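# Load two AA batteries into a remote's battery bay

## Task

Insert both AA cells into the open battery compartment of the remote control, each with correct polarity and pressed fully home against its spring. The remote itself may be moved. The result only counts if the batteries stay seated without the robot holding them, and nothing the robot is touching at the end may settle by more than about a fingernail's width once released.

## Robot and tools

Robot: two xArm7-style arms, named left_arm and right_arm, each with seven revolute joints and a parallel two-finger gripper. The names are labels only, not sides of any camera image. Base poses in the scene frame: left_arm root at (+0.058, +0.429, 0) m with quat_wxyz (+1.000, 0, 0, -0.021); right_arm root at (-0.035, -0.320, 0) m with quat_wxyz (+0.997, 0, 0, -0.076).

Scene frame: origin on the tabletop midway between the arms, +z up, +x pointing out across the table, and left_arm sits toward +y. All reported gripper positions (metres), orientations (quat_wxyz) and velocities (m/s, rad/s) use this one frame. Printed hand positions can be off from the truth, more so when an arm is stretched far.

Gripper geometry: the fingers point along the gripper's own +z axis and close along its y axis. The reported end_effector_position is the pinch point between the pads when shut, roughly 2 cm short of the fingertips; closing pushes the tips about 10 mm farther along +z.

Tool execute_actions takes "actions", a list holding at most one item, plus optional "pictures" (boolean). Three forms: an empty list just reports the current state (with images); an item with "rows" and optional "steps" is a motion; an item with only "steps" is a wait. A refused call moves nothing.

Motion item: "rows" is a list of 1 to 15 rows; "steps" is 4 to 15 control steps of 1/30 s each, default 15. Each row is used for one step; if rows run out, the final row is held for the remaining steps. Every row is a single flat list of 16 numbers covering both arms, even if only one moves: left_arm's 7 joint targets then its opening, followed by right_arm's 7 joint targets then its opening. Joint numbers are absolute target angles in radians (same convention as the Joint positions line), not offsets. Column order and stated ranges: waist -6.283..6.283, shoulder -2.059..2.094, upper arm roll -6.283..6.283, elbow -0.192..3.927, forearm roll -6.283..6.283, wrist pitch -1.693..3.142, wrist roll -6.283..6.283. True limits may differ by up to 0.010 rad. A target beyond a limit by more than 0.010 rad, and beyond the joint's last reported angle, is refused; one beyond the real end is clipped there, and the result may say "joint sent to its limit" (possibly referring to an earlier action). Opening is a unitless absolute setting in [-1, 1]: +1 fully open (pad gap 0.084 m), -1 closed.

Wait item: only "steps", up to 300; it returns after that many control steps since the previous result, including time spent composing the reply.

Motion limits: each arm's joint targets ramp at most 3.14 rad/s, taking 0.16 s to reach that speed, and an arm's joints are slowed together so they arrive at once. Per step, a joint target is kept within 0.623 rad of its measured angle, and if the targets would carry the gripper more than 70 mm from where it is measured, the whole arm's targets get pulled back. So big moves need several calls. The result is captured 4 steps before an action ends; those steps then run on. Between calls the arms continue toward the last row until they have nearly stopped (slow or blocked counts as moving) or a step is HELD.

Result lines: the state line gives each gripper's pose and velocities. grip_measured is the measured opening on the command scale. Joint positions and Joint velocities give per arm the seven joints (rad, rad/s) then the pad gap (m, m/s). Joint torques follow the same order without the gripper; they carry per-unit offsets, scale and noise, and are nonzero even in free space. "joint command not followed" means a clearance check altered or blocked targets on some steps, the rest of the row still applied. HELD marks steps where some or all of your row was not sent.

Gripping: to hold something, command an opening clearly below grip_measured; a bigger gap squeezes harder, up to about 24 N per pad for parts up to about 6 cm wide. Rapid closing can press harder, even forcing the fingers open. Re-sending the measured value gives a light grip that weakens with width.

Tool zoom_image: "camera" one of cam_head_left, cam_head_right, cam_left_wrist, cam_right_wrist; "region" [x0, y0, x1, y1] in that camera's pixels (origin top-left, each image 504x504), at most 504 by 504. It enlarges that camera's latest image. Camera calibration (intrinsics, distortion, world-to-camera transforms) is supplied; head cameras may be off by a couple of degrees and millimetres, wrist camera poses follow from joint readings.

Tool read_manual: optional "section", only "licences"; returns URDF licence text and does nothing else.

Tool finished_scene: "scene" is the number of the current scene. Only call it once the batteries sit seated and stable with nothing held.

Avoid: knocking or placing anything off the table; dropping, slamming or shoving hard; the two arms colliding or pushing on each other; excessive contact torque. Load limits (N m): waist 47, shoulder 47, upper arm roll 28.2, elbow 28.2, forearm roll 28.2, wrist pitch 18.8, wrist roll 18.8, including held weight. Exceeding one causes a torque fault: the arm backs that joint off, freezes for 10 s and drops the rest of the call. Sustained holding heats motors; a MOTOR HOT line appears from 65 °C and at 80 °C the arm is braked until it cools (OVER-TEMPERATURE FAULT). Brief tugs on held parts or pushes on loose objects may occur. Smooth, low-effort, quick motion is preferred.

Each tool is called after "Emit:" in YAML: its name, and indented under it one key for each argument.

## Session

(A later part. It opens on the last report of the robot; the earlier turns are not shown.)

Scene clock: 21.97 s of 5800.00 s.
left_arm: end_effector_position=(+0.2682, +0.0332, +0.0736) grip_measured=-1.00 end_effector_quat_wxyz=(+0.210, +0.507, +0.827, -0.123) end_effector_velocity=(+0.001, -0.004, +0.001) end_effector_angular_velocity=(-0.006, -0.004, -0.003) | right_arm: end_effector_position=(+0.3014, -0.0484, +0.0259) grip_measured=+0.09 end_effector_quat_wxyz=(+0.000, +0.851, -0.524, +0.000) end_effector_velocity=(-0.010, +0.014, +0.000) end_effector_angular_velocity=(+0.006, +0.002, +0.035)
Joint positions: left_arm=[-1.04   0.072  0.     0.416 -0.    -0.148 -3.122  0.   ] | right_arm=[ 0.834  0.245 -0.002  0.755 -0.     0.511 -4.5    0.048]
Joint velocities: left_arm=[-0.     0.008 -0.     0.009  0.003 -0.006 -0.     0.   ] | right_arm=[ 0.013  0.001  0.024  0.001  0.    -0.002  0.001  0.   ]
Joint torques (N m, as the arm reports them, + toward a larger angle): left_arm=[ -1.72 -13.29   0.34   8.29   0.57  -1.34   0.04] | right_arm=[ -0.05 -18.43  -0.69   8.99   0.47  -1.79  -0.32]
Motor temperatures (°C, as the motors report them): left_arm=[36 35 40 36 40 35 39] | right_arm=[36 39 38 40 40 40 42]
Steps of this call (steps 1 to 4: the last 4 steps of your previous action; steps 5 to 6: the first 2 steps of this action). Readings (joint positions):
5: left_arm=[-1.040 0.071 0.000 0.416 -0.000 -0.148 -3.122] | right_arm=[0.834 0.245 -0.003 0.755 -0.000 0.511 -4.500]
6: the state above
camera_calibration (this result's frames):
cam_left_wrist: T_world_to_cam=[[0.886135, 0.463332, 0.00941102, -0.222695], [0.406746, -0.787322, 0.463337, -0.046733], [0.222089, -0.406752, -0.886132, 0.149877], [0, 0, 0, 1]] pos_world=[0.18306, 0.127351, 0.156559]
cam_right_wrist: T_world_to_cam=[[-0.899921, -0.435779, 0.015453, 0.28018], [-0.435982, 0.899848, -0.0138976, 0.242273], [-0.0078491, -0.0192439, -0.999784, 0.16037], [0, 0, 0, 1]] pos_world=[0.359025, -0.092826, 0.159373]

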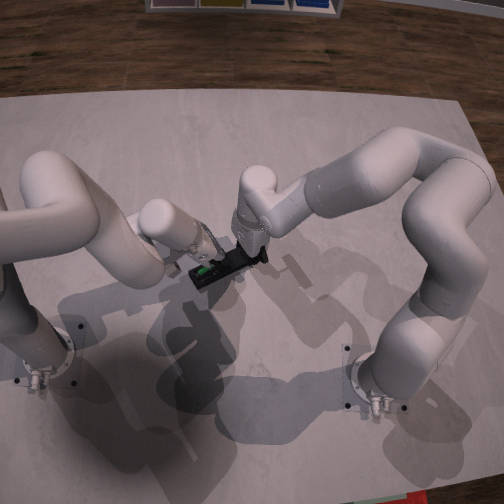

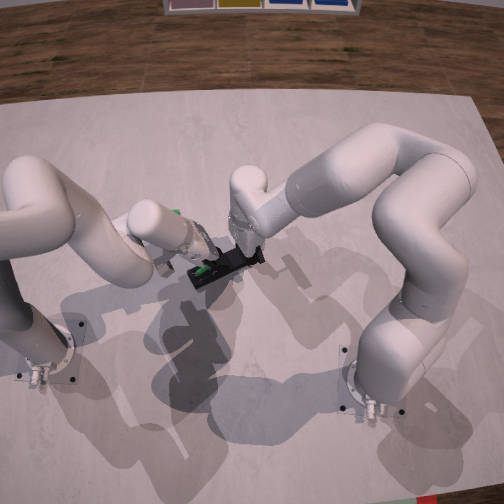

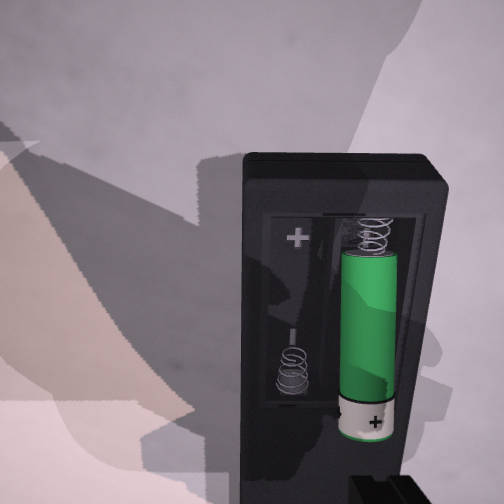

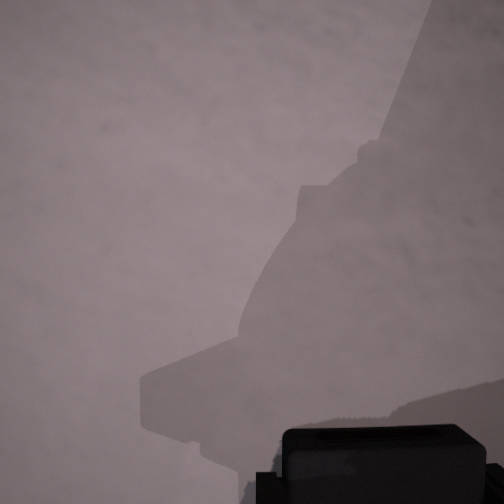

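Emit:
execute_actions:
  actions:
    - {"rows":[[-1.040,0.09,0,0.432,0,-0.158,-3.122,-1,0.8355,0.245,0,0.7553,0,0.5103,-4.4997,-0.5],[-1.040,0.112,0,0.440,0,-0.172,-3.122,-1,0.8355,0.245,0,0.7553,0,0.5103,-4.4997,-0.5],[-1.040,0.13,0,0.442,0,-0.188,-3.122,-1,0.8355,0.245,0,0.7553,0,0.5103,-4.4997,-0.5],[-1.040,0.147,0,0.443,0,-0.204,-3.122,-1,0.8355,0.245,0,0.7553,0,0.5103,-4.4997,-0.5],[-1.040,0.1617,0,0.4436,0,-0.2181,-3.122,-1,0.8355,0.245,0,0.7553,0,0.5103,-4.4997,-0.5],[-1.040,0.1617,0,0.4436,0,-0.2181,-3.122,-1,0.8355,0.245,0,0.7553,0,0.5103,-4.4997,-0.5],[-1.040,0.159,0,0.434,0,-0.225,-3.122,-1,0.8355,0.245,0,0.7553,0,0.5103,-4.4997,-0.5],[-1.040,0.156,0,0.424,0,-0.232,-3.122,-1,0.8355,0.245,0,0.7553,0,0.5103,-4.4997,-0.5],[-1.040,0.1535,0,0.415,0,-0.2385,-3.122,-1,0.8355,0.245,0,0.7553,0,0.5103,-4.4997,-0.5],[-1.040,0.1511,0,0.4055,0,-0.2456,-3.122,-1,0.8355,0.245,0,0.7553,0,0.5103,-4.4997,-0.5],[-1.040,0.1511,0,0.4055,0,-0.2456,-3.122,-1,0.8355,0.245,0,0.7553,0,0.5103,-4.4997,-0.5],[-1.040,0.156,0,0.406,0,-0.250,-3.122,-1,0.8355,0.245,0,0.7553,0,0.5103,-4.4997,-0.5],[-1.040,0.161,0,0.4065,0,-0.2545,-3.122,-1,0.8355,0.245,0,0.7553,0,0.5103,-4.4997,-0.5],[-1.040,0.166,0,0.407,0,-0.259,-3.122,-1,0.8355,0.245,0,0.7553,0,0.5103,-4.4997,-0.5]],"steps":15}

Emit:
execute_actions:
  actions:
    - {"rows":[[-1.040,0.170,0,0.4072,0,-0.2628,-3.122,-1,0.8355,0.245,0,0.7553,0,0.5103,-4.4997,-0.5],[-1.040,0.174,0,0.4076,0,-0.2664,-3.122,-1,0.8355,0.245,0,0.7553,0,0.5103,-4.4997,-0.5]],"steps":10}
  pictures: true

Scene clock: 23.70 s of 5800.00 s.
left_arm: end_effector_position=(+0.2681, +0.0332, +0.0537) grip_measured=-1.00 end_effector_quat_wxyz=(+0.214, +0.507, +0.826, -0.125) end_effector_velocity=(-0.026, +0.044, +0.003) end_effector_angular_velocity=(-0.064, -0.034, -0.004) | right_arm: end_effector_position=(+0.3002, -0.0464, +0.0261) grip_measured=+0.09 end_effector_quat_wxyz=(-0.000, +0.853, -0.523, -0.000) end_effector_velocity=(-0.005, +0.010, +0.001) end_effector_angular_velocity=(+0.008, -0.002, +0.023)
Joint positions: left_arm=[-1.04   0.154  0.     0.416  0.    -0.239 -3.122  0.   ] | right_arm=[ 0.836  0.245  0.001  0.755  0.     0.51  -4.5    0.048]
Joint velocities: left_arm=[-0.001 -0.097 -0.003 -0.217  0.    -0.193  0.     0.   ] | right_arm=[ 0.007 -0.     0.017  0.003  0.001 -0.002 -0.    -0.   ]
Joint torques (N m, as the arm reports them, + toward a larger angle): left_arm=[ -1.89 -11.8    0.38   6.47   0.59  -0.55   0.12] | right_arm=[ -0.77 -18.8   -1.79   8.92   0.25  -1.71  -0.41]
Motor temperatures (°C, as the motors report them): left_arm=[36 35 40 36 40 35 39] | right_arm=[36 39 38 40 40 40 42]
Steps of this call (steps 1 to 4: the last 4 steps of your previous action; steps 5 to 15: the robot went on to your last target; steps 16 to 41: nothing new was sent; steps 42 to 52: the first 11 steps of this action). Readings (joint positions):
42: left_arm=[-1.040 0.070 -0.000 0.420 -0.000 -0.150 -3.122] | right_arm=[0.836 0.245 0.000 0.755 -0.000 0.510 -4.500]
43: left_arm=[-1.040 0.075 -0.000 0.423 -0.000 -0.153 -3.122] | right_arm=[0.836 0.245 0.000 0.755 -0.000 0.510 -4.500]
45: left_arm=[-1.040 0.105 -0.000 0.437 0.000 -0.172 -3.122] | right_arm=[0.836 0.245 0.000 0.755 0.000 0.510 -4.500]
49: left_arm=[-1.040 0.160 0.000 0.439 -0.000 -0.217 -3.122] | right_arm=[0.836 0.245 0.000 0.755 0.000 0.510 -4.500]
52: the state above

Scene clock: 24.03 s of 5800.00 s.
left_arm: end_effector_position=(+0.2670, +0.0353, +0.0480) grip_measured=-1.00 end_effector_quat_wxyz=(+0.215, +0.507, +0.825, -0.126) end_effector_velocity=(-0.001, -0.000, -0.001) end_effector_angular_velocity=(-0.001, -0.000, -0.002) | right_arm: end_effector_position=(+0.2999, -0.0460, +0.0261) grip_measured=+0.09 end_effector_quat_wxyz=(-0.000, +0.853, -0.522, -0.000) end_effector_velocity=(+0.001, -0.000, +0.001) end_effector_angular_velocity=(+0.000, -0.001, -0.002)
Joint positions: left_arm=[-1.04   0.173 -0.     0.409  0.    -0.267 -3.122  0.   ] | right_arm=[ 0.836  0.245  0.001  0.755  0.     0.51  -4.5    0.048]
Joint velocities: left_arm=[-0.001  0.004 -0.    -0.     0.001 -0.006 -0.002  0.   ] | right_arm=[-0.    -0.001 -0.001  0.001  0.     0.001  0.001 -0.   ]
Joint torques (N m, as the arm reports them, + toward a larger angle): left_arm=[ -1.62 -11.93   0.32   4.37   0.43  -0.22   0.16] | right_arm=[ -4.05 -18.91  -4.83   9.09   0.2   -1.57  -0.24]
Motor temperatures (°C, as the motors report them): left_arm=[36 35 40 36 40 35 39] | right_arm=[36 39 38 40 40 40 42]
Steps of this call (steps 1 to 4: the last 4 steps of your previous action; steps 5 to 10: the first 6 steps of this action). Readings (joint positions):
5: left_arm=[-1.040 0.163 -0.000 0.409 0.000 -0.258 -3.122] | right_arm=[0.836 0.245 0.002 0.755 0.000 0.510 -4.500]
6: left_arm=[-1.040 0.166 -0.000 0.409 0.000 -0.261 -3.122] | right_arm=[0.836 0.245 0.002 0.755 0.000 0.510 -4.500]
8: left_arm=[-1.040 0.172 -0.000 0.410 0.000 -0.266 -3.122] | right_arm=[0.836 0.245 0.001 0.755 0.000 0.510 -4.500]
10: the state above
camera_calibration (this result's frames):
cam_left_wrist: T_world_to_cam=[[0.886202, 0.463201, 0.00948225, -0.222346], [0.404259, -0.783108, 0.472564, -0.0326993], [0.226318, -0.414954, -0.881245, 0.127145], [0, 0, 0, 1]] pos_world=[0.181488, 0.130143, 0.129607]
cam_right_wrist: T_world_to_cam=[[-0.897376, -0.441014, 0.0149476, 0.27884], [-0.441197, 0.897321, -0.0126563, 0.240878], [-0.00783121, -0.0179523, -0.999808, 0.160604], [0, 0, 0, 1]] pos_world=[0.357757, -0.0902895, 0.159453]

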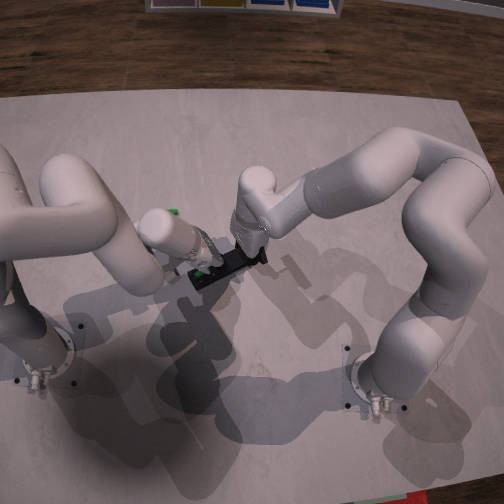

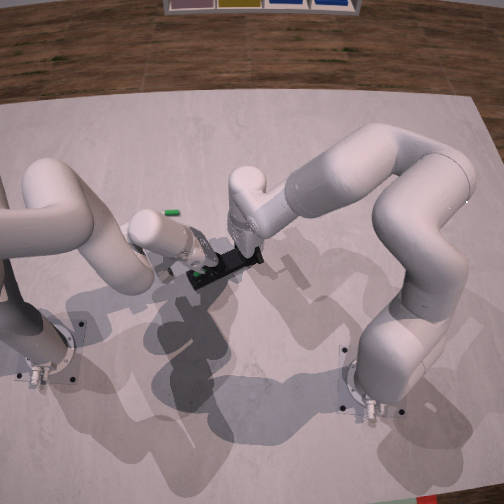

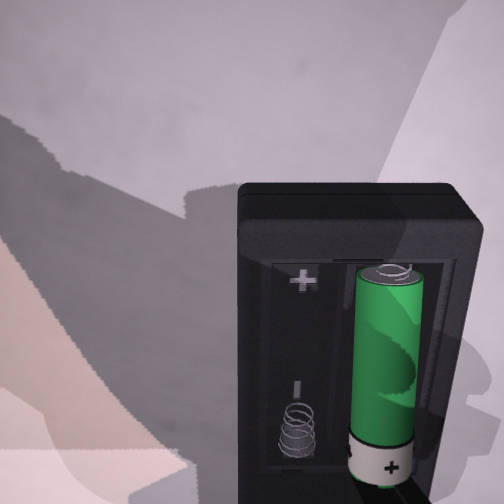

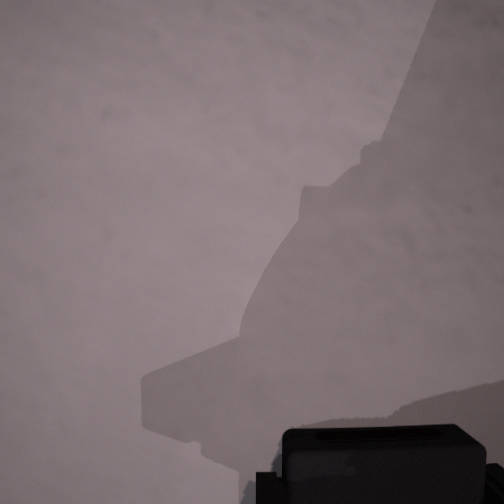

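Emit:
zoom_image:
  camera: "cam_left_wrist"
  region: [250,240,504,504]

Region (250, 240, 504, 504) of cam_left_wrist's 504x504 image, scaled by 1.909, with more detail than that image has; it fills the left 485 columns of this view, and the rest is white.

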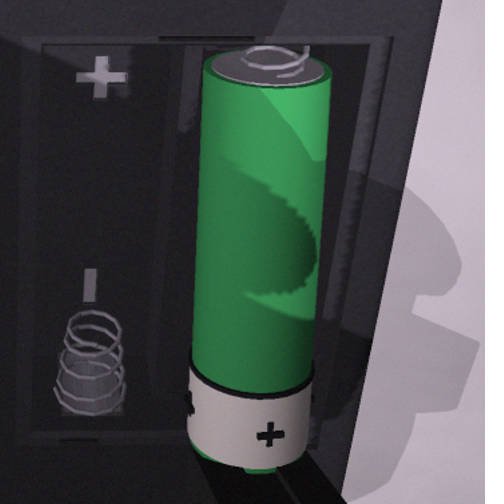

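Emit:
execute_actions:
  actions:
    - {"rows":[[-1.040,0.166,0,0.4055,0,-0.2605,-3.122,-1,0.8355,0.245,0,0.7553,0,0.5103,-4.4997,-0.5],[-1.040,0.158,0,0.404,0,-0.254,-3.122,-1,0.8355,0.245,0,0.7553,0,0.5103,-4.4997,-0.5],[-1.040,0.151,0,0.4023,0,-0.2487,-3.122,-1,0.8355,0.245,0,0.7553,0,0.5103,-4.4997,-0.5],[-1.040,0.151,0,0.4023,0,-0.2487,-3.122,-1,0.8355,0.245,0,0.7553,0,0.5103,-4.4997,-0.5],[-1.040,0.149,0,0.398,0,-0.251,-3.122,-1,0.8355,0.245,0,0.7553,0,0.5103,-4.4997,-0.5],[-1.040,0.1477,0,0.3941,0,-0.2536,-3.122,-1,0.8355,0.245,0,0.7553,0,0.5103,-4.4997,-0.5],[-1.040,0.1477,0,0.3941,0,-0.2536,-3.122,-1,0.8355,0.245,0,0.7553,0,0.5103,-4.4997,-0.5],[-1.040,0.153,0,0.3946,0,-0.2584,-3.122,-1,0.8355,0.245,0,0.7553,0,0.5103,-4.4997,-0.5],[-1.040,0.158,0,0.3951,0,-0.2629,-3.122,-1,0.8355,0.245,0,0.7553,0,0.5103,-4.4997,-0.5],[-1.040,0.163,0,0.3956,0,-0.2674,-3.122,-1,0.8355,0.245,0,0.7553,0,0.5103,-4.4997,-0.5],[-1.040,0.168,0,0.3961,0,-0.2719,-3.122,-1,0.8355,0.245,0,0.7553,0,0.5103,-4.4997,-0.5],[-1.040,0.173,0,0.3966,0,-0.2764,-3.122,-1,0.8355,0.245,0,0.7553,0,0.5103,-4.4997,-0.5],[-1.040,0.1768,0,0.397,0,-0.2798,-3.122,-1,0.8355,0.245,0,0.7553,0,0.5103,-4.4997,-0.5]],"steps":15}

Emit:
execute_actions:
  actions:
    - {"rows":[[-1.040,0.1768,0,0.397,0,-0.2798,-3.122,-1,0.8355,0.245,0,0.7553,0,0.5103,-4.4997,-0.5]],"steps":8}
  pictures: true

Scene clock: 26.43 s of 5800.00 s.
left_arm: end_effector_position=(+0.2654, +0.0382, +0.0501) grip_measured=-1.00 end_effector_quat_wxyz=(+0.215, +0.507, +0.825, -0.126) end_effector_velocity=(+0.001, -0.000, -0.035) end_effector_angular_velocity=(+0.002, +0.002, +0.003) | right_arm: end_effector_position=(+0.3003, -0.0464, +0.0261) grip_measured=+0.09 end_effector_quat_wxyz=(-0.000, +0.853, -0.523, -0.000) end_effector_velocity=(-0.003, +0.005, +0.000) end_effector_angular_velocity=(+0.003, -0.000, +0.011)
Joint positions: left_arm=[-1.04   0.158 -0.     0.397  0.    -0.264 -3.122  0.   ] | right_arm=[ 0.836  0.245  0.001  0.756  0.     0.51  -4.5    0.048]
Joint velocities: left_arm=[ 0.001  0.149  0.001  0.018  0.001 -0.129 -0.002  0.   ] | right_arm=[ 0.004  0.     0.008  0.002  0.    -0.001  0.001 -0.   ]
Joint torques (N m, as the arm reports them, + toward a larger angle): left_arm=[ -1.55 -10.06   0.46   1.9    0.51   0.85   0.04] | right_arm=[ -6.48 -18.52  -7.47   8.43  -0.11  -1.1   -0.27]
Motor temperatures (°C, as the motors report them): left_arm=[36 35 39 36 40 35 39] | right_arm=[36 39 38 40 40 40 42]
Steps of this call (steps 1 to 4: the last 4 steps of your previous action; steps 5 to 15: the robot went on to your last target; steps 16 to 61: nothing new was sent; steps 62 to 72: the first 11 steps of this action). Readings (joint positions):
62: left_arm=[-1.040 0.174 0.000 0.408 0.000 -0.266 -3.122] | right_arm=[0.835 0.245 -0.000 0.755 -0.000 0.510 -4.500]
63: left_arm=[-1.040 0.171 0.000 0.407 0.000 -0.264 -3.122] | right_arm=[0.835 0.245 -0.000 0.755 -0.000 0.510 -4.500]
65: left_arm=[-1.040 0.159 0.000 0.404 -0.000 -0.254 -3.122] | right_arm=[0.836 0.245 -0.000 0.755 -0.000 0.510 -4.500]
69: left_arm=[-1.040 0.148 -0.000 0.397 0.000 -0.254 -3.122] | right_arm=[0.835 0.245 -0.000 0.755 0.000 0.510 -4.500]
72: the state above

Scene clock: 26.70 s of 5800.00 s.
left_arm: end_effector_position=(+0.2652, +0.0386, +0.0453) grip_measured=-1.00 end_effector_quat_wxyz=(+0.214, +0.507, +0.825, -0.126) end_effector_velocity=(-0.001, -0.000, +0.001) end_effector_angular_velocity=(-0.002, -0.000, -0.001) | right_arm: end_effector_position=(+0.2999, -0.0457, +0.0262) grip_measured=+0.09 end_effector_quat_wxyz=(-0.000, +0.853, -0.522, -0.000) end_effector_velocity=(+0.001, -0.002, -0.000) end_effector_angular_velocity=(-0.001, +0.000, -0.002)
Joint positions: left_arm=[-1.04   0.177 -0.     0.398  0.    -0.28  -3.122  0.   ] | right_arm=[ 0.836  0.245  0.002  0.756  0.     0.51  -4.5    0.048]
Joint velocities: left_arm=[-0.002 -0.003 -0.    -0.002 -0.    -0.    -0.001  0.   ] | right_arm=[-0.001 -0.    -0.003 -0.    -0.001  0.001 -0.001  0.   ]
Joint torques (N m, as the arm reports them, + toward a larger angle): left_arm=[-1.63 -9.67  0.42  1.17  0.54  1.02  0.05] | right_arm=[ -9.31 -18.37 -10.18   8.11  -0.3   -0.84  -0.28]
Motor temperatures (°C, as the motors report them): left_arm=[36 35 39 36 40 35 39] | right_arm=[36 39 38 40 40 40 42]
Steps of this call (steps 1 to 4: the last 4 steps of your previous action; steps 5 to 8: the first 4 steps of this action). Readings (joint positions):
5: left_arm=[-1.040 0.176 0.000 0.399 0.000 -0.280 -3.122] | right_arm=[0.836 0.245 0.002 0.756 0.000 0.510 -4.500]
6: left_arm=[-1.040 0.177 -0.000 0.398 0.000 -0.280 -3.122] | right_arm=[0.836 0.245 0.002 0.756 0.000 0.510 -4.500]
8: the state above
camera_calibration (this result's frames):
cam_left_wrist: T_world_to_cam=[[0.886218, 0.463171, 0.00947204, -0.222283], [0.404433, -0.783479, 0.4718, -0.0281119], [0.225945, -0.414287, -0.881655, 0.126662], [0, 0, 0, 1]] pos_world=[0.179742, 0.133405, 0.127041]
cam_right_wrist: T_world_to_cam=[[-0.897254, -0.441275, 0.0145482, 0.278907], [-0.44145, 0.8972, -0.0124491, 0.240702], [-0.00755918, -0.0175923, -0.999817, 0.160644], [0, 0, 0, 1]] pos_world=[0.357723, -0.090057, 0.159553]

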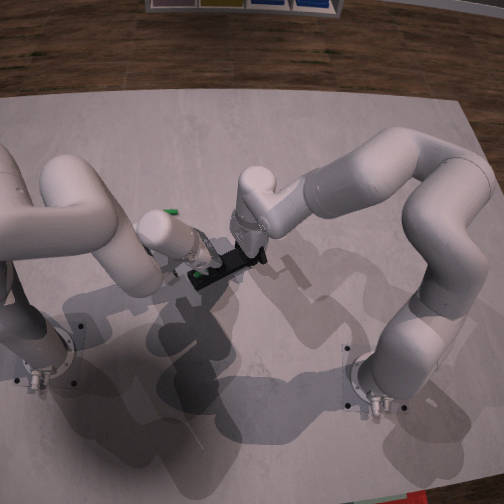

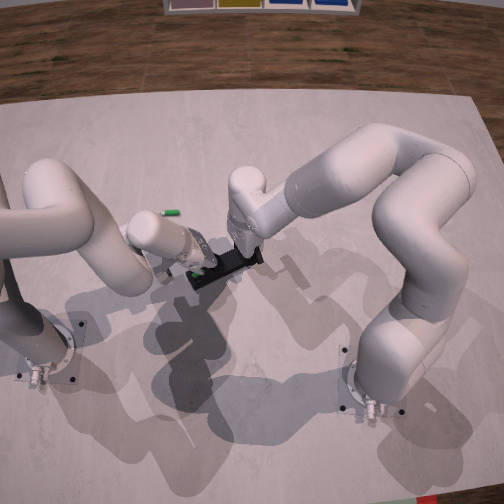

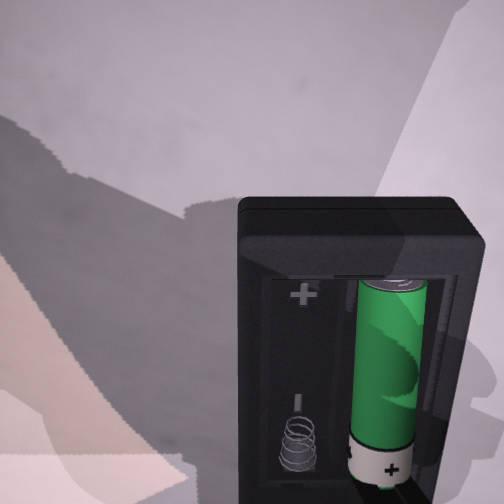

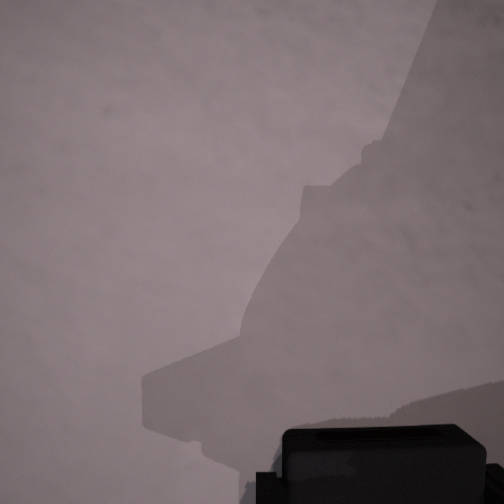

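Emit:
execute_actions:
  actions:
    - {"rows":[[-1.040,0.178,0,0.400,0,-0.278,-3.122,-1,0.8355,0.245,0,0.7553,0,0.5103,-4.4997,-0.5],[-1.040,0.180,0,0.403,0,-0.277,-3.122,-1,0.8355,0.245,0,0.7553,0,0.5103,-4.4997,-0.5],[-1.040,0.182,0,0.406,0,-0.276,-3.122,-1,0.8355,0.245,0,0.7553,0,0.5103,-4.4997,-0.5]],"steps":10}
  pictures: true

Emit:
zoom_image:
  camera: "cam_left_wrist"
  region: [250,240,504,504]

Scene clock: 27.27 s of 5800.00 s.
left_arm: end_effector_position=(+0.2660, +0.0373, +0.0444) grip_measured=-1.00 end_effector_quat_wxyz=(+0.213, +0.507, +0.826, -0.125) end_effector_velocity=(+0.002, -0.003, -0.001) end_effector_angular_velocity=(+0.003, +0.000, -0.003) | right_arm: end_effector_position=(+0.3006, -0.0470, +0.0260) grip_measured=+0.09 end_effector_quat_wxyz=(+0.000, +0.852, -0.523, +0.000) end_effector_velocity=(+0.002, -0.001, +0.001) end_effector_angular_velocity=(+0.001, -0.002, -0.006)
Joint positions: left_arm=[-1.04   0.182  0.     0.405  0.    -0.276 -3.122  0.   ] | right_arm=[ 0.835  0.245 -0.     0.755 -0.     0.51  -4.5    0.048]
Joint velocities: left_arm=[0.001 0.01  0.    0.013 0.002 0.005 0.001 0.   ] | right_arm=[-0.002 -0.001 -0.002  0.001  0.001 -0.     0.001  0.   ]
Joint torques (N m, as the arm reports them, + toward a larger angle): left_arm=[-1.85 -9.77  0.58  0.48  0.61  1.34  0.06] | right_arm=[ -9.92 -18.14 -10.84   8.02  -0.51  -0.85  -0.18]
Motor temperatures (°C, as the motors report them): left_arm=[36 35 39 36 40 35 39] | right_arm=[36 39 38 40 40 40 42]
Steps of this call (steps 1 to 4: the last 4 steps of your previous action; steps 5 to 11: the robot went on to your last target; steps 12 to 17: the first 6 steps of this action). Readings (joint positions):
12: left_arm=[-1.040 0.176 -0.000 0.398 0.000 -0.280 -3.122] | right_arm=[0.836 0.245 0.001 0.755 0.000 0.510 -4.500]
13: left_arm=[-1.040 0.177 -0.000 0.399 0.000 -0.279 -3.122] | right_arm=[0.836 0.245 0.001 0.755 0.000 0.510 -4.500]
15: left_arm=[-1.040 0.180 -0.000 0.403 0.000 -0.277 -3.122] | right_arm=[0.836 0.245 0.000 0.755 -0.000 0.510 -4.500]
17: the state above
camera_calibration (this result's frames):
cam_left_wrist: T_world_to_cam=[[0.886207, 0.463193, 0.00945907, -0.222309], [0.405125, -0.784689, 0.469187, -0.0290229], [0.224747, -0.411965, -0.883048, 0.125473], [0, 0, 0, 1]] pos_world=[0.18057, 0.131889, 0.126519]
cam_right_wrist: T_world_to_cam=[[-0.898552, -0.438608, 0.0150825, 0.27949], [-0.438798, 0.898489, -0.0132049, 0.241505], [-0.00775966, -0.0184834, -0.999799, 0.16051], [0, 0, 0, 1]] pos_world=[0.358354, -0.0914366, 0.159451]

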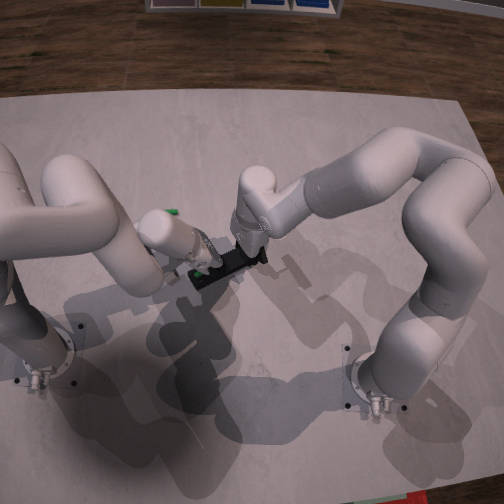

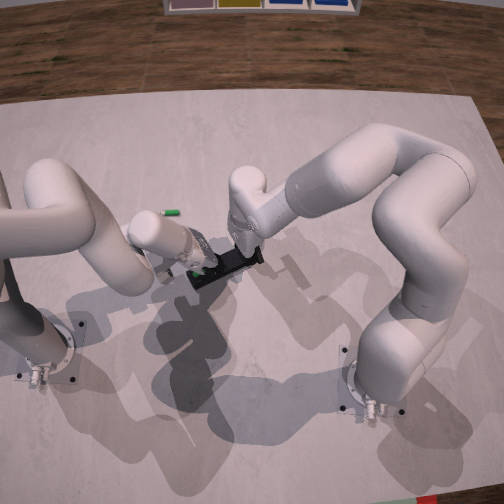

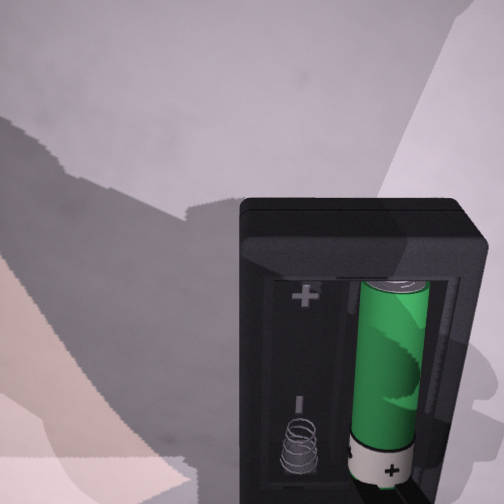

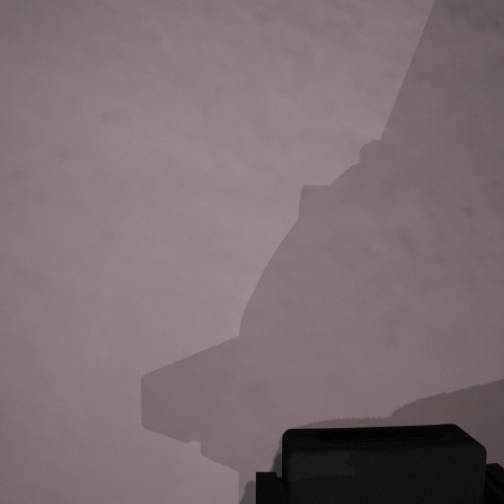

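Region (250, 240, 504, 504) of cam_left_wrist's 504x504 image, scaled by 1.909, with more detail than that image has; it fills the left 485 columns of this view, and the rest is white.

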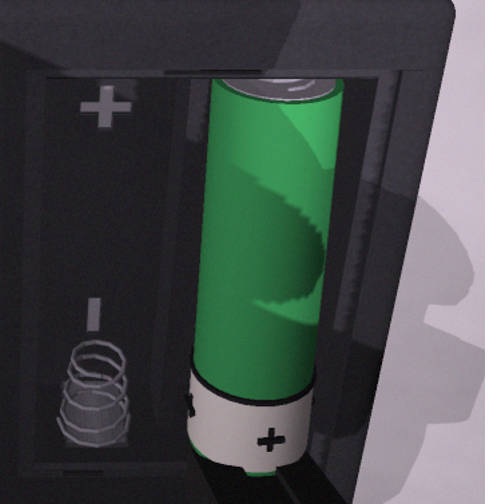

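Emit:
execute_actions:
  actions:
    - {"rows":[[-1.040,0.180,0,0.408,0,-0.272,-3.122,-1,0.8355,0.245,0,0.7553,0,0.5103,-4.4997,-0.5],[-1.040,0.180,0,0.411,0,-0.269,-3.122,-1,0.8355,0.245,0,0.7553,0,0.5103,-4.4997,-0.5],[-1.040,0.1805,0,0.4145,0,-0.266,-3.122,-1,0.8355,0.245,0,0.7553,0,0.5103,-4.4997,-0.5],[-1.040,0.1803,0,0.419,0,-0.261,-3.122,-1,0.8355,0.245,0,0.7553,0,0.5103,-4.4997,-0.5],[-1.040,0.1803,0,0.4237,0,-0.2566,-3.122,-1,0.8355,0.245,0,0.7553,0,0.5103,-4.4997,-0.5],[-1.040,0.18,0,0.429,0,-0.251,-3.122,-1,0.8355,0.245,0,0.7553,0,0.5103,-4.4997,-0.5],[-1.040,0.1793,0,0.4344,0,-0.2449,-3.122,-1,0.8355,0.245,0,0.7553,0,0.5103,-4.4997,-0.5],[-1.040,0.171,0,0.439,0,-0.232,-3.122,-1,0.8355,0.245,0,0.7553,0,0.5103,-4.4997,-0.5],[-1.040,0.1617,0,0.4436,0,-0.2181,-3.122,-1,0.8355,0.245,0,0.7553,0,0.5103,-4.4997,-0.5],[-1.040,0.14,0,0.443,0,-0.197,-3.122,-1,0.8355,0.245,0,0.7553,0,0.5103,-4.4997,-0.5],[-1.040,0.112,0,0.440,0,-0.172,-3.122,-1,0.8355,0.245,0,0.7553,0,0.5103,-4.4997,-0.5],[-1.040,0.09,0,0.43,0,-0.16,-3.122,-1,0.8355,0.245,0,0.7553,0,0.5103,-4.4997,-0.5],[-1.040,0.07,0,0.42,0,-0.15,-3.122,-1,0.8355,0.245,0,0.7553,0,0.5103,-4.4997,-0.5]],"steps":15}

Emit:
execute_actions:
  actions:
    - {"rows":[[-1.040,0.07,0,0.42,0,-0.15,-3.122,-1,0.8355,0.245,0,0.7553,0,0.5103,-4.4997,-0.5]],"steps":9}
  pictures: true

Scene clock: 28.87 s of 5800.00 s.
left_arm: end_effector_position=(+0.2696, +0.0309, +0.0518) grip_measured=-1.00 end_effector_quat_wxyz=(+0.207, +0.508, +0.827, -0.122) end_effector_velocity=(+0.013, -0.024, +0.118) end_effector_angular_velocity=(+0.005, +0.002, -0.002) | right_arm: end_effector_position=(+0.3023, -0.0497, +0.0258) grip_measured=+0.09 end_effector_quat_wxyz=(+0.001, +0.851, -0.526, +0.000) end_effector_velocity=(+0.003, -0.001, +0.001) end_effector_angular_velocity=(+0.001, -0.002, -0.005)
Joint positions: left_arm=[-1.04   0.162  0.     0.435 -0.    -0.213 -3.122  0.   ] | right_arm=[ 0.833  0.245 -0.005  0.755 -0.     0.511 -4.5    0.048]
Joint velocities: left_arm=[ 0.001 -0.413 -0.002  0.055  0.001  0.473  0.001  0.   ] | right_arm=[-0.004 -0.    -0.002  0.002 -0.    -0.001 -0.001  0.   ]
Joint torques (N m, as the arm reports them, + toward a larger angle): left_arm=[ -1.74 -18.73   0.16   7.9    0.66  -1.4    0.12] | right_arm=[  1.15 -17.86   0.08   8.72   0.17  -1.69  -0.37]
Motor temperatures (°C, as the motors report them): left_arm=[36 35 39 36 40 35 39] | right_arm=[36 39 38 40 40 40 42]
Steps of this call (steps 1 to 4: the last 4 steps of your previous action; steps 5 to 15: the robot went on to your last target; steps 16 to 37: nothing new was sent; steps 38 to 48: the first 11 steps of this action). Readings (joint positions):
38: left_arm=[-1.040 0.182 0.000 0.406 -0.000 -0.276 -3.122] | right_arm=[0.835 0.245 -0.000 0.755 -0.000 0.510 -4.500]
39: left_arm=[-1.040 0.181 0.000 0.407 -0.000 -0.274 -3.122] | right_arm=[0.835 0.245 -0.000 0.755 -0.000 0.510 -4.500]
41: left_arm=[-1.040 0.181 0.000 0.410 -0.000 -0.268 -3.122] | right_arm=[0.835 0.245 -0.001 0.755 -0.000 0.510 -4.500]
45: left_arm=[-1.040 0.181 0.000 0.425 -0.000 -0.248 -3.122] | right_arm=[0.834 0.245 -0.003 0.755 -0.000 0.511 -4.500]
48: the state above

Scene clock: 29.17 s of 5800.00 s.
left_arm: end_effector_position=(+0.2689, +0.0318, +0.0752) grip_measured=-1.00 end_effector_quat_wxyz=(+0.212, +0.507, +0.826, -0.125) end_effector_velocity=(-0.001, +0.003, -0.007) end_effector_angular_velocity=(+0.015, +0.007, +0.001) | right_arm: end_effector_position=(+0.3007, -0.0473, +0.0259) grip_measured=+0.09 end_effector_quat_wxyz=(+0.000, +0.852, -0.523, +0.000) end_effector_velocity=(-0.003, +0.003, -0.000) end_effector_angular_velocity=(+0.002, +0.001, +0.007)
Joint positions: left_arm=[-1.04   0.071  0.     0.418 -0.    -0.15  -3.122  0.   ] | right_arm=[ 0.835  0.245 -0.001  0.755 -0.     0.51  -4.5    0.048]
Joint velocities: left_arm=[0.001 0.015 0.001 0.    0.001 0.002 0.    0.   ] | right_arm=[ 0.003  0.     0.006 -0.     0.001 -0.     0.001 -0.   ]
Joint torques (N m, as the arm reports them, + toward a larger angle): left_arm=[ -1.87 -13.23   0.21   8.28   0.52  -1.47   0.09] | right_arm=[  0.52 -18.4   -0.36   8.88   0.41  -1.74  -0.41]
Motor temperatures (°C, as the motors report them): left_arm=[36 35 39 36 40 35 39] | right_arm=[36 39 38 40 40 40 42]
Steps of this call (steps 1 to 4: the last 4 steps of your previous action; steps 5 to 9: the first 5 steps of this action). Readings (joint positions):
5: left_arm=[-1.040 0.072 -0.000 0.421 -0.000 -0.153 -3.122] | right_arm=[0.834 0.245 -0.002 0.755 -0.000 0.511 -4.500]
6: left_arm=[-1.040 0.069 -0.000 0.420 0.000 -0.151 -3.122] | right_arm=[0.834 0.245 -0.002 0.755 -0.000 0.510 -4.500]
8: left_arm=[-1.040 0.070 -0.000 0.419 -0.000 -0.150 -3.122] | right_arm=[0.835 0.245 -0.001 0.755 -0.000 0.510 -4.500]
9: the state above
camera_calibration (this result's frames):
cam_left_wrist: T_world_to_cam=[[0.886194, 0.463217, 0.00944203, -0.22266], [0.405566, -0.785431, 0.467562, -0.0489496], [0.223999, -0.410521, -0.88391, 0.149993], [0, 0, 0, 1]] pos_world=[0.183574, 0.126269, 0.157569]
cam_right_wrist: T_world_to_cam=[[-0.898781, -0.438125, 0.0154726, 0.279484], [-0.438325, 0.898717, -0.0133961, 0.24166], [-0.00803636, -0.0188222, -0.999791, 0.16043], [0, 0, 0, 1]] pos_world=[0.35841, -0.0917149, 0.15931]

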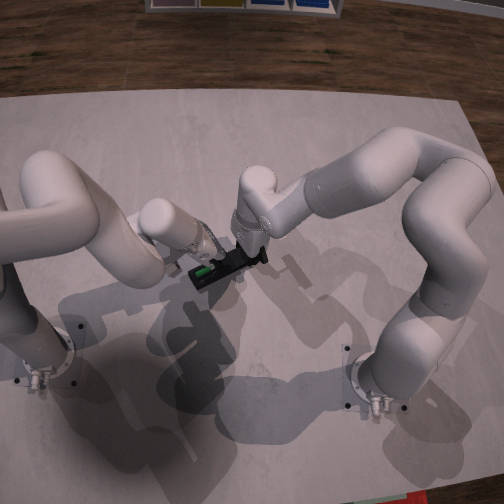

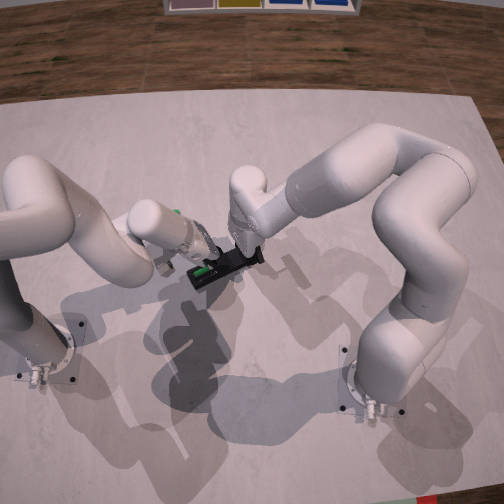

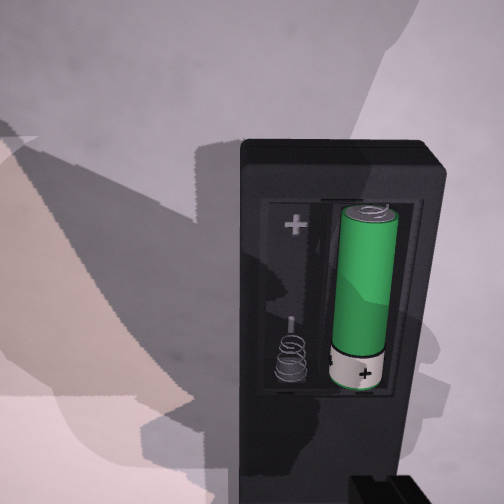

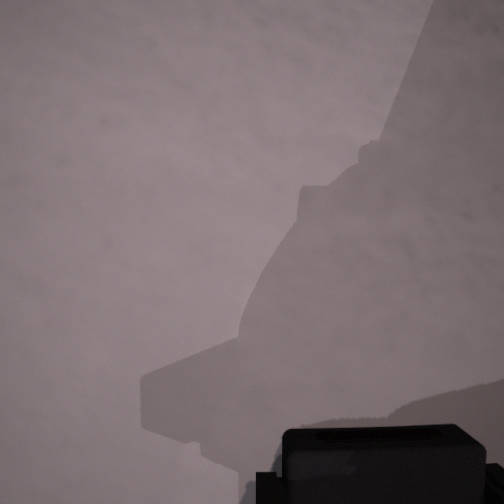

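Emit:
execute_actions:
  actions:
    - {"rows":[[-1.0,0.03,0,0.47,0,-0.02,-3.0,-0.8,0.8355,0.245,0,0.7553,0,0.5103,-4.4997,-0.5],[-0.92,0.02,0,0.55,0,0.15,-2.85,-0.5,0.8355,0.245,0,0.7553,0,0.5103,-4.4997,-0.5],[-0.83,0.04,0,0.64,0,0.32,-2.68,-0.2,0.8355,0.245,0,0.7553,0,0.5103,-4.4997,-0.5],[-0.74,0.08,0,0.74,0,0.48,-2.5,0.1,0.8355,0.245,0,0.7553,0,0.5103,-4.4997,-0.5],[-0.66,0.12,0,0.83,0,0.62,-2.35,0.2,0.8355,0.245,0,0.7553,0,0.5103,-4.4997,-0.5],[-0.60,0.155,0,0.90,0,0.72,-2.24,0.2,0.8355,0.245,0,0.7553,0,0.5103,-4.4997,-0.5],[-0.577,0.1726,0,0.9317,0,0.7591,-2.19,0.2,0.8355,0.245,0,0.7553,0,0.5103,-4.4997,-0.5]],"steps":15}

Emit:
execute_actions:
  actions:
    - {"rows":[[-0.577,0.1726,0,0.9317,0,0.7591,-2.19,0.2,0.8355,0.245,0,0.7553,0,0.5103,-4.4997,-0.5]],"steps":12}
  pictures: true

Scene clock: 31.03 s of 5800.00 s.
left_arm: end_effector_position=(+0.3803, +0.0795, +0.0889) grip_measured=+0.19 end_effector_quat_wxyz=(+0.121, +0.619, +0.776, -0.018) end_effector_velocity=(+0.335, +0.319, -0.009) end_effector_angular_velocity=(+1.255, +0.472, -1.051) | right_arm: end_effector_position=(+0.3004, -0.0468, +0.0260) grip_measured=+0.09 end_effector_quat_wxyz=(+0.000, +0.852, -0.523, -0.000) end_effector_velocity=(+0.000, +0.000, +0.000) end_effector_angular_velocity=(+0.000, -0.001, +0.001)
Joint positions: left_arm=[-0.783  0.104  0.     0.706 -0.     0.356 -2.619  0.052] | right_arm=[ 0.836  0.245  0.     0.755  0.     0.51  -4.5    0.048]
Joint velocities: left_arm=[ 1.     0.346 -0.026  1.074  0.001  1.969  2.087 -0.   ] | right_arm=[ 0.     0.    -0.     0.001 -0.001  0.    -0.    -0.   ]
Joint torques (N m, as the arm reports them, + toward a larger angle): left_arm=[ -0.11 -16.1    1.77  10.09   0.45  -1.28   0.19] | right_arm=[  0.1  -18.53  -0.52   9.15   0.41  -1.88  -0.32]
Motor temperatures (°C, as the motors report them): left_arm=[36 35 39 36 40 35 39] | right_arm=[36 39 38 41 40 40 42]
Steps of this call (steps 1 to 4: the last 4 steps of your previous action; steps 5 to 15: the robot went on to your last target; steps 16 to 45: nothing new was sent; steps 46 to 56: the first 11 steps of this action). Readings (joint positions):
46: left_arm=[-1.040 0.070 -0.000 0.420 0.000 -0.150 -3.122] | right_arm=[0.836 0.245 0.000 0.755 0.000 0.510 -4.500]
47: left_arm=[-1.038 0.068 -0.001 0.422 0.000 -0.142 -3.114] | right_arm=[0.836 0.245 0.000 0.755 0.000 0.510 -4.500]
49: left_arm=[-1.018 0.056 -0.003 0.445 0.000 -0.075 -3.053] | right_arm=[0.836 0.245 0.000 0.755 0.000 0.510 -4.500]
53: left_arm=[-0.885 0.069 -0.001 0.596 0.000 0.168 -2.812] | right_arm=[0.836 0.245 0.000 0.755 0.000 0.510 -4.500]
56: the state above

Scene clock: 31.43 s of 5800.00 s.
left_arm: end_effector_position=(+0.4380, +0.1541, +0.0991) grip_measured=+0.19 end_effector_quat_wxyz=(-0.001, +0.709, +0.705, -0.000) end_effector_velocity=(-0.023, -0.025, -0.003) end_effector_angular_velocity=(+0.003, +0.016, -0.079) | right_arm: end_effector_position=(+0.3004, -0.0468, +0.0260) grip_measured=+0.09 end_effector_quat_wxyz=(+0.000, +0.852, -0.523, -0.000) end_effector_velocity=(+0.000, -0.000, -0.000) end_effector_angular_velocity=(-0.000, +0.001, -0.001)
Joint positions: left_arm=[-0.58   0.173 -0.004  0.929 -0.     0.759 -2.191  0.052] | right_arm=[ 0.836  0.245  0.     0.755  0.     0.51  -4.5    0.048]
Joint velocities: left_arm=[-0.029  0.003 -0.041 -0.003  0.001  0.009  0.01   0.   ] | right_arm=[-0.001  0.    -0.    -0.     0.001 -0.    -0.001 -0.   ]
Joint torques (N m, as the arm reports them, + toward a larger angle): left_arm=[  1.49 -17.15   2.66  10.49   0.67  -0.96   0.2 ] | right_arm=[  0.3  -18.56  -0.54   9.15   0.41  -1.84  -0.32]
Motor temperatures (°C, as the motors report them): left_arm=[36 35 40 36 40 35 39] | right_arm=[36 39 38 41 40 40 42]
Steps of this call (steps 1 to 4: the last 4 steps of your previous action; steps 5 to 12: the first 8 steps of this action). Readings (joint positions):
5: left_arm=[-0.619 0.159 0.002 0.885 -0.000 0.673 -2.282] | right_arm=[0.836 0.245 0.000 0.755 0.000 0.510 -4.500]
6: left_arm=[-0.596 0.166 0.004 0.909 -0.000 0.714 -2.237] | right_arm=[0.836 0.245 0.000 0.755 0.000 0.510 -4.500]
8: left_arm=[-0.576 0.171 0.008 0.929 -0.000 0.750 -2.200] | right_arm=[0.836 0.245 0.000 0.755 0.000 0.510 -4.500]
12: the state above
camera_calibration (this result's frames):
cam_left_wrist: T_world_to_cam=[[0.999989, 0.00392109, 0.00266329, -0.407759], [0.00395137, -0.999927, -0.0114589, 0.223793], [0.00261817, 0.0114693, -0.999931, 0.226848], [0, 0, 0, 1]] pos_world=[0.406276, 0.222774, 0.230483]
cam_right_wrist: T_world_to_cam=[[-0.898272, -0.439181, 0.0150795, 0.279324], [-0.439371, 0.898211, -0.0130722, 0.241342], [-0.00780356, -0.0183679, -0.999801, 0.160519], [0, 0, 0, 1]] pos_world=[0.3582, -0.0911534, 0.15943]

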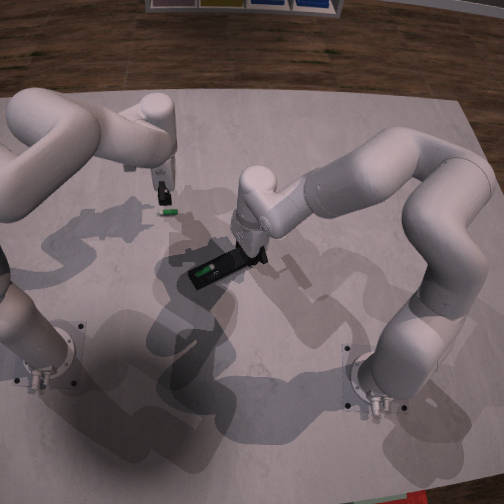

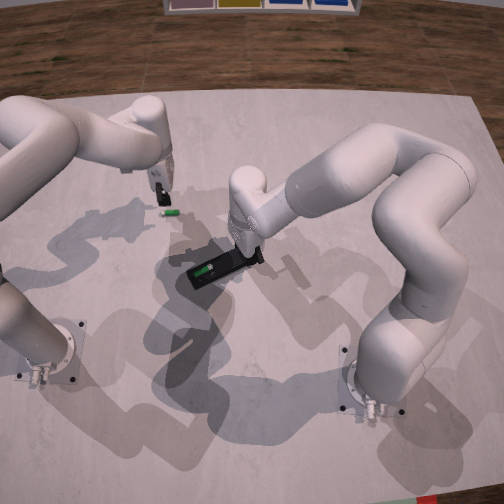

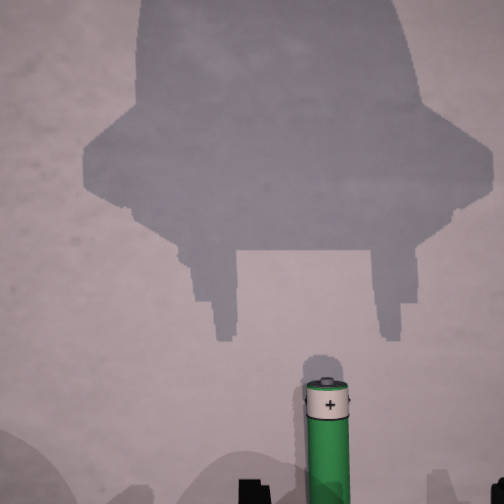

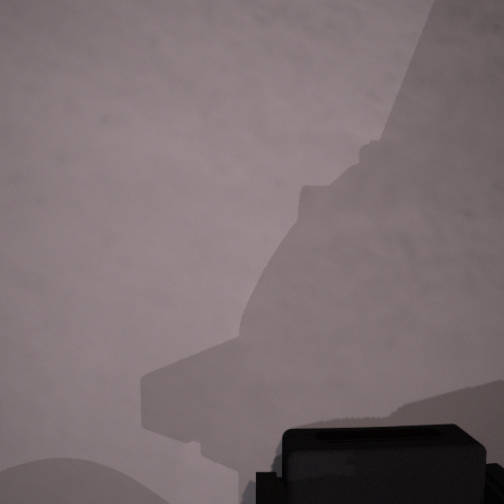

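Emit:
execute_actions:
  actions:
    - {"rows":[[-0.575,0.185,0,0.91,0,0.725,-2.187,0.1,0.8355,0.245,0,0.7553,0,0.5103,-4.4997,-0.5],[-0.573,0.205,0,0.89,0,0.685,-2.186,0,0.8355,0.245,0,0.7553,0,0.5103,-4.4997,-0.5],[-0.573,0.2292,0,0.8675,0,0.6383,-2.186,-0.1,0.8355,0.245,0,0.7553,0,0.5103,-4.4997,-0.5],[-0.573,0.25,0,0.865,0,0.615,-2.186,-0.1,0.8355,0.245,0,0.7553,0,0.5103,-4.4997,-0.5],[-0.573,0.27,0,0.863,0,0.593,-2.186,-0.1,0.8355,0.245,0,0.7553,0,0.5103,-4.4997,-0.5],[-0.573,0.285,0,0.861,0,0.576,-2.186,-0.1,0.8355,0.245,0,0.7553,0,0.5103,-4.4997,-0.5],[-0.573,0.298,0,0.8595,0,0.5615,-2.186,-0.1,0.8355,0.245,0,0.7553,0,0.5103,-4.4997,-0.5],[-0.573,0.307,0,0.8585,0,0.5515,-2.186,-0.1,0.8355,0.245,0,0.7553,0,0.5103,-4.4997,-0.5],[-0.573,0.3115,0,0.8581,0,0.5466,-2.186,-0.1,0.8355,0.245,0,0.7553,0,0.5103,-4.4997,-0.5]],"steps":15}

Emit:
execute_actions:
  actions:
    - {"rows":[[-0.573,0.3115,0,0.8581,0,0.5466,-2.186,-0.3,0.8355,0.245,0,0.7553,0,0.5103,-4.4997,-0.5],[-0.573,0.3115,0,0.8581,0,0.5466,-2.186,-0.45,0.8355,0.245,0,0.7553,0,0.5103,-4.4997,-0.5],[-0.573,0.3115,0,0.8581,0,0.5466,-2.186,-0.55,0.8355,0.245,0,0.7553,0,0.5103,-4.4997,-0.5],[-0.573,0.3115,0,0.8581,0,0.5466,-2.186,-0.62,0.8355,0.245,0,0.7553,0,0.5103,-4.4997,-0.5],[-0.573,0.3115,0,0.8581,0,0.5466,-2.186,-0.7,0.8355,0.245,0,0.7553,0,0.5103,-4.4997,-0.5],[-0.573,0.3115,0,0.8581,0,0.5466,-2.186,-0.8,0.8355,0.245,0,0.7553,0,0.5103,-4.4997,-0.5],[-0.573,0.3115,0,0.8581,0,0.5466,-2.186,-0.9,0.8355,0.245,0,0.7553,0,0.5103,-4.4997,-0.5],[-0.573,0.3115,0,0.8581,0,0.5466,-2.186,-1,0.8355,0.245,0,0.7553,0,0.5103,-4.4997,-0.5]],"steps":14}
  pictures: true

Scene clock: 32.63 s of 5800.00 s.
left_arm: end_effector_position=(+0.4307, +0.1653, +0.0239) grip_measured=-0.11 end_effector_quat_wxyz=(-0.005, +0.707, +0.707, -0.001) end_effector_velocity=(+0.019, -0.017, -0.016) end_effector_angular_velocity=(-0.045, -0.062, -0.007) | right_arm: end_effector_position=(+0.3004, -0.0468, +0.0260) grip_measured=+0.09 end_effector_quat_wxyz=(-0.000, +0.852, -0.523, +0.000) end_effector_velocity=(+0.000, -0.000, +0.000) end_effector_angular_velocity=(-0.000, -0.000, +0.001)
Joint positions: left_arm=[-0.573  0.313  0.     0.855 -0.     0.552 -2.186  0.039] | right_arm=[ 0.835  0.245 -0.     0.755  0.     0.51  -4.5    0.048]
Joint velocities: left_arm=[-0.003  0.072 -0.003  0.023  0.001 -0.125  0.001  0.   ] | right_arm=[-0.    -0.001  0.    -0.    -0.001  0.    -0.001 -0.   ]
Joint torques (N m, as the arm reports them, + toward a larger angle): left_arm=[ -1.83 -22.36   0.1   10.59   0.58  -0.92   0.08] | right_arm=[  0.26 -18.61  -0.5    9.13   0.32  -1.88  -0.32]
Motor temperatures (°C, as the motors report them): left_arm=[36 35 39 36 40 35 39] | right_arm=[36 39 38 41 40 40 42]
Steps of this call (steps 1 to 4: the last 4 steps of your previous action; steps 5 to 15: the robot went on to your last target; steps 16 to 25: nothing new was sent; steps 26 to 36: the first 11 steps of this action). Readings (joint positions):
26: left_arm=[-0.577 0.173 -0.000 0.932 -0.000 0.759 -2.190] | right_arm=[0.835 0.245 -0.000 0.755 0.000 0.510 -4.500]
27: left_arm=[-0.577 0.174 -0.000 0.928 0.000 0.751 -2.189] | right_arm=[0.835 0.245 -0.000 0.755 0.000 0.510 -4.500]
29: left_arm=[-0.575 0.193 -0.000 0.905 0.000 0.699 -2.187] | right_arm=[0.835 0.245 -0.000 0.755 0.000 0.510 -4.500]
33: left_arm=[-0.573 0.281 0.000 0.858 -0.000 0.588 -2.186] | right_arm=[0.835 0.245 -0.000 0.755 0.000 0.510 -4.500]
36: the state above

Scene clock: 33.10 s of 5800.00 s.
left_arm: end_effector_position=(+0.4338, +0.1630, +0.0265) grip_measured=-0.69 end_effector_quat_wxyz=(+0.001, +0.707, +0.707, +0.000) end_effector_velocity=(-0.000, +0.000, -0.000) end_effector_angular_velocity=(+0.000, +0.001, -0.000) | right_arm: end_effector_position=(+0.3004, -0.0468, +0.0260) grip_measured=+0.09 end_effector_quat_wxyz=(-0.000, +0.852, -0.523, -0.000) end_effector_velocity=(-0.000, +0.000, +0.000) end_effector_angular_velocity=(+0.000, +0.000, +0.001)
Joint positions: left_arm=[-0.573  0.311  0.     0.859 -0.     0.547 -2.186  0.014] | right_arm=[ 0.835  0.245 -0.     0.755  0.     0.51  -4.5    0.048]
Joint velocities: left_arm=[ 0.  0. -0.  0. -0.  0.  0. -0.] | right_arm=[ 0.001 -0.     0.     0.     0.     0.001 -0.     0.   ]
Joint torques (N m, as the arm reports them, + toward a larger angle): left_arm=[ -1.73 -17.11   0.26   8.7    0.54  -0.79   0.15] | right_arm=[  0.26 -18.58  -0.47   9.13   0.32  -1.74  -0.3 ]
Motor temperatures (°C, as the motors report them): left_arm=[36 35 39 36 40 35 39] | right_arm=[36 39 38 41 40 40 42]
Steps of this call (steps 1 to 4: the last 4 steps of your previous action; steps 5 to 14: the first 10 steps of this action). Readings (joint positions):
5: left_arm=[-0.573 0.310 -0.000 0.860 0.000 0.546 -2.186] | right_arm=[0.835 0.245 -0.000 0.755 0.000 0.510 -4.500]
6: left_arm=[-0.573 0.310 -0.000 0.860 0.000 0.546 -2.186] | right_arm=[0.835 0.245 -0.000 0.755 0.000 0.510 -4.500]
8: left_arm=[-0.573 0.310 -0.000 0.859 0.000 0.547 -2.186] | right_arm=[0.835 0.245 -0.000 0.755 0.000 0.510 -4.500]
12: left_arm=[-0.573 0.311 0.000 0.859 -0.000 0.547 -2.186] | right_arm=[0.835 0.245 -0.000 0.755 0.000 0.510 -4.500]
14: the state above
camera_calibration (this result's frames):
cam_left_wrist: T_world_to_cam=[[0.999944, 0.00901409, 0.00561968, -0.404352], [0.00907081, -0.999907, -0.0101521, 0.229646], [0.00552764, 0.0102025, -0.999933, 0.153066], [0, 0, 0, 1]] pos_world=[0.4014, 0.231708, 0.157659]
cam_right_wrist: T_world_to_cam=[[-0.898287, -0.439152, 0.0150585, 0.279341], [-0.439341, 0.898225, -0.0130713, 0.241344], [-0.00778562, -0.0183575, -0.999801, 0.16052], [0, 0, 0, 1]] pos_world=[0.35821, -0.0911618, 0.159436]

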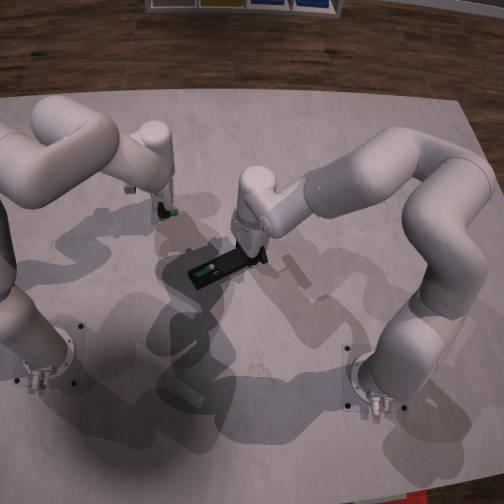

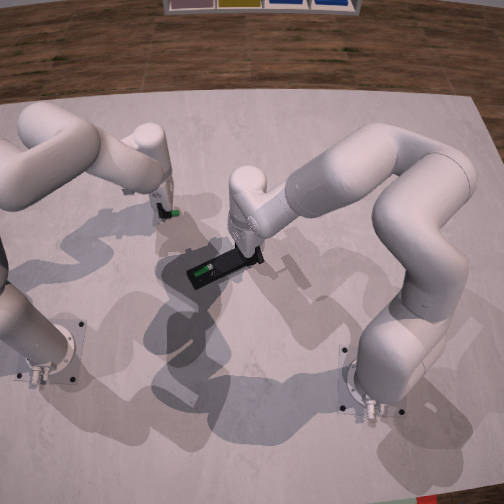

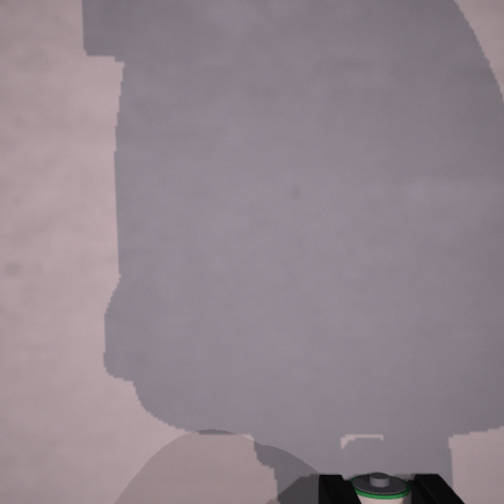

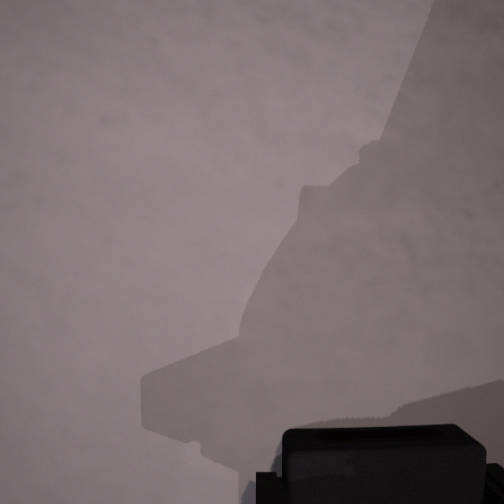

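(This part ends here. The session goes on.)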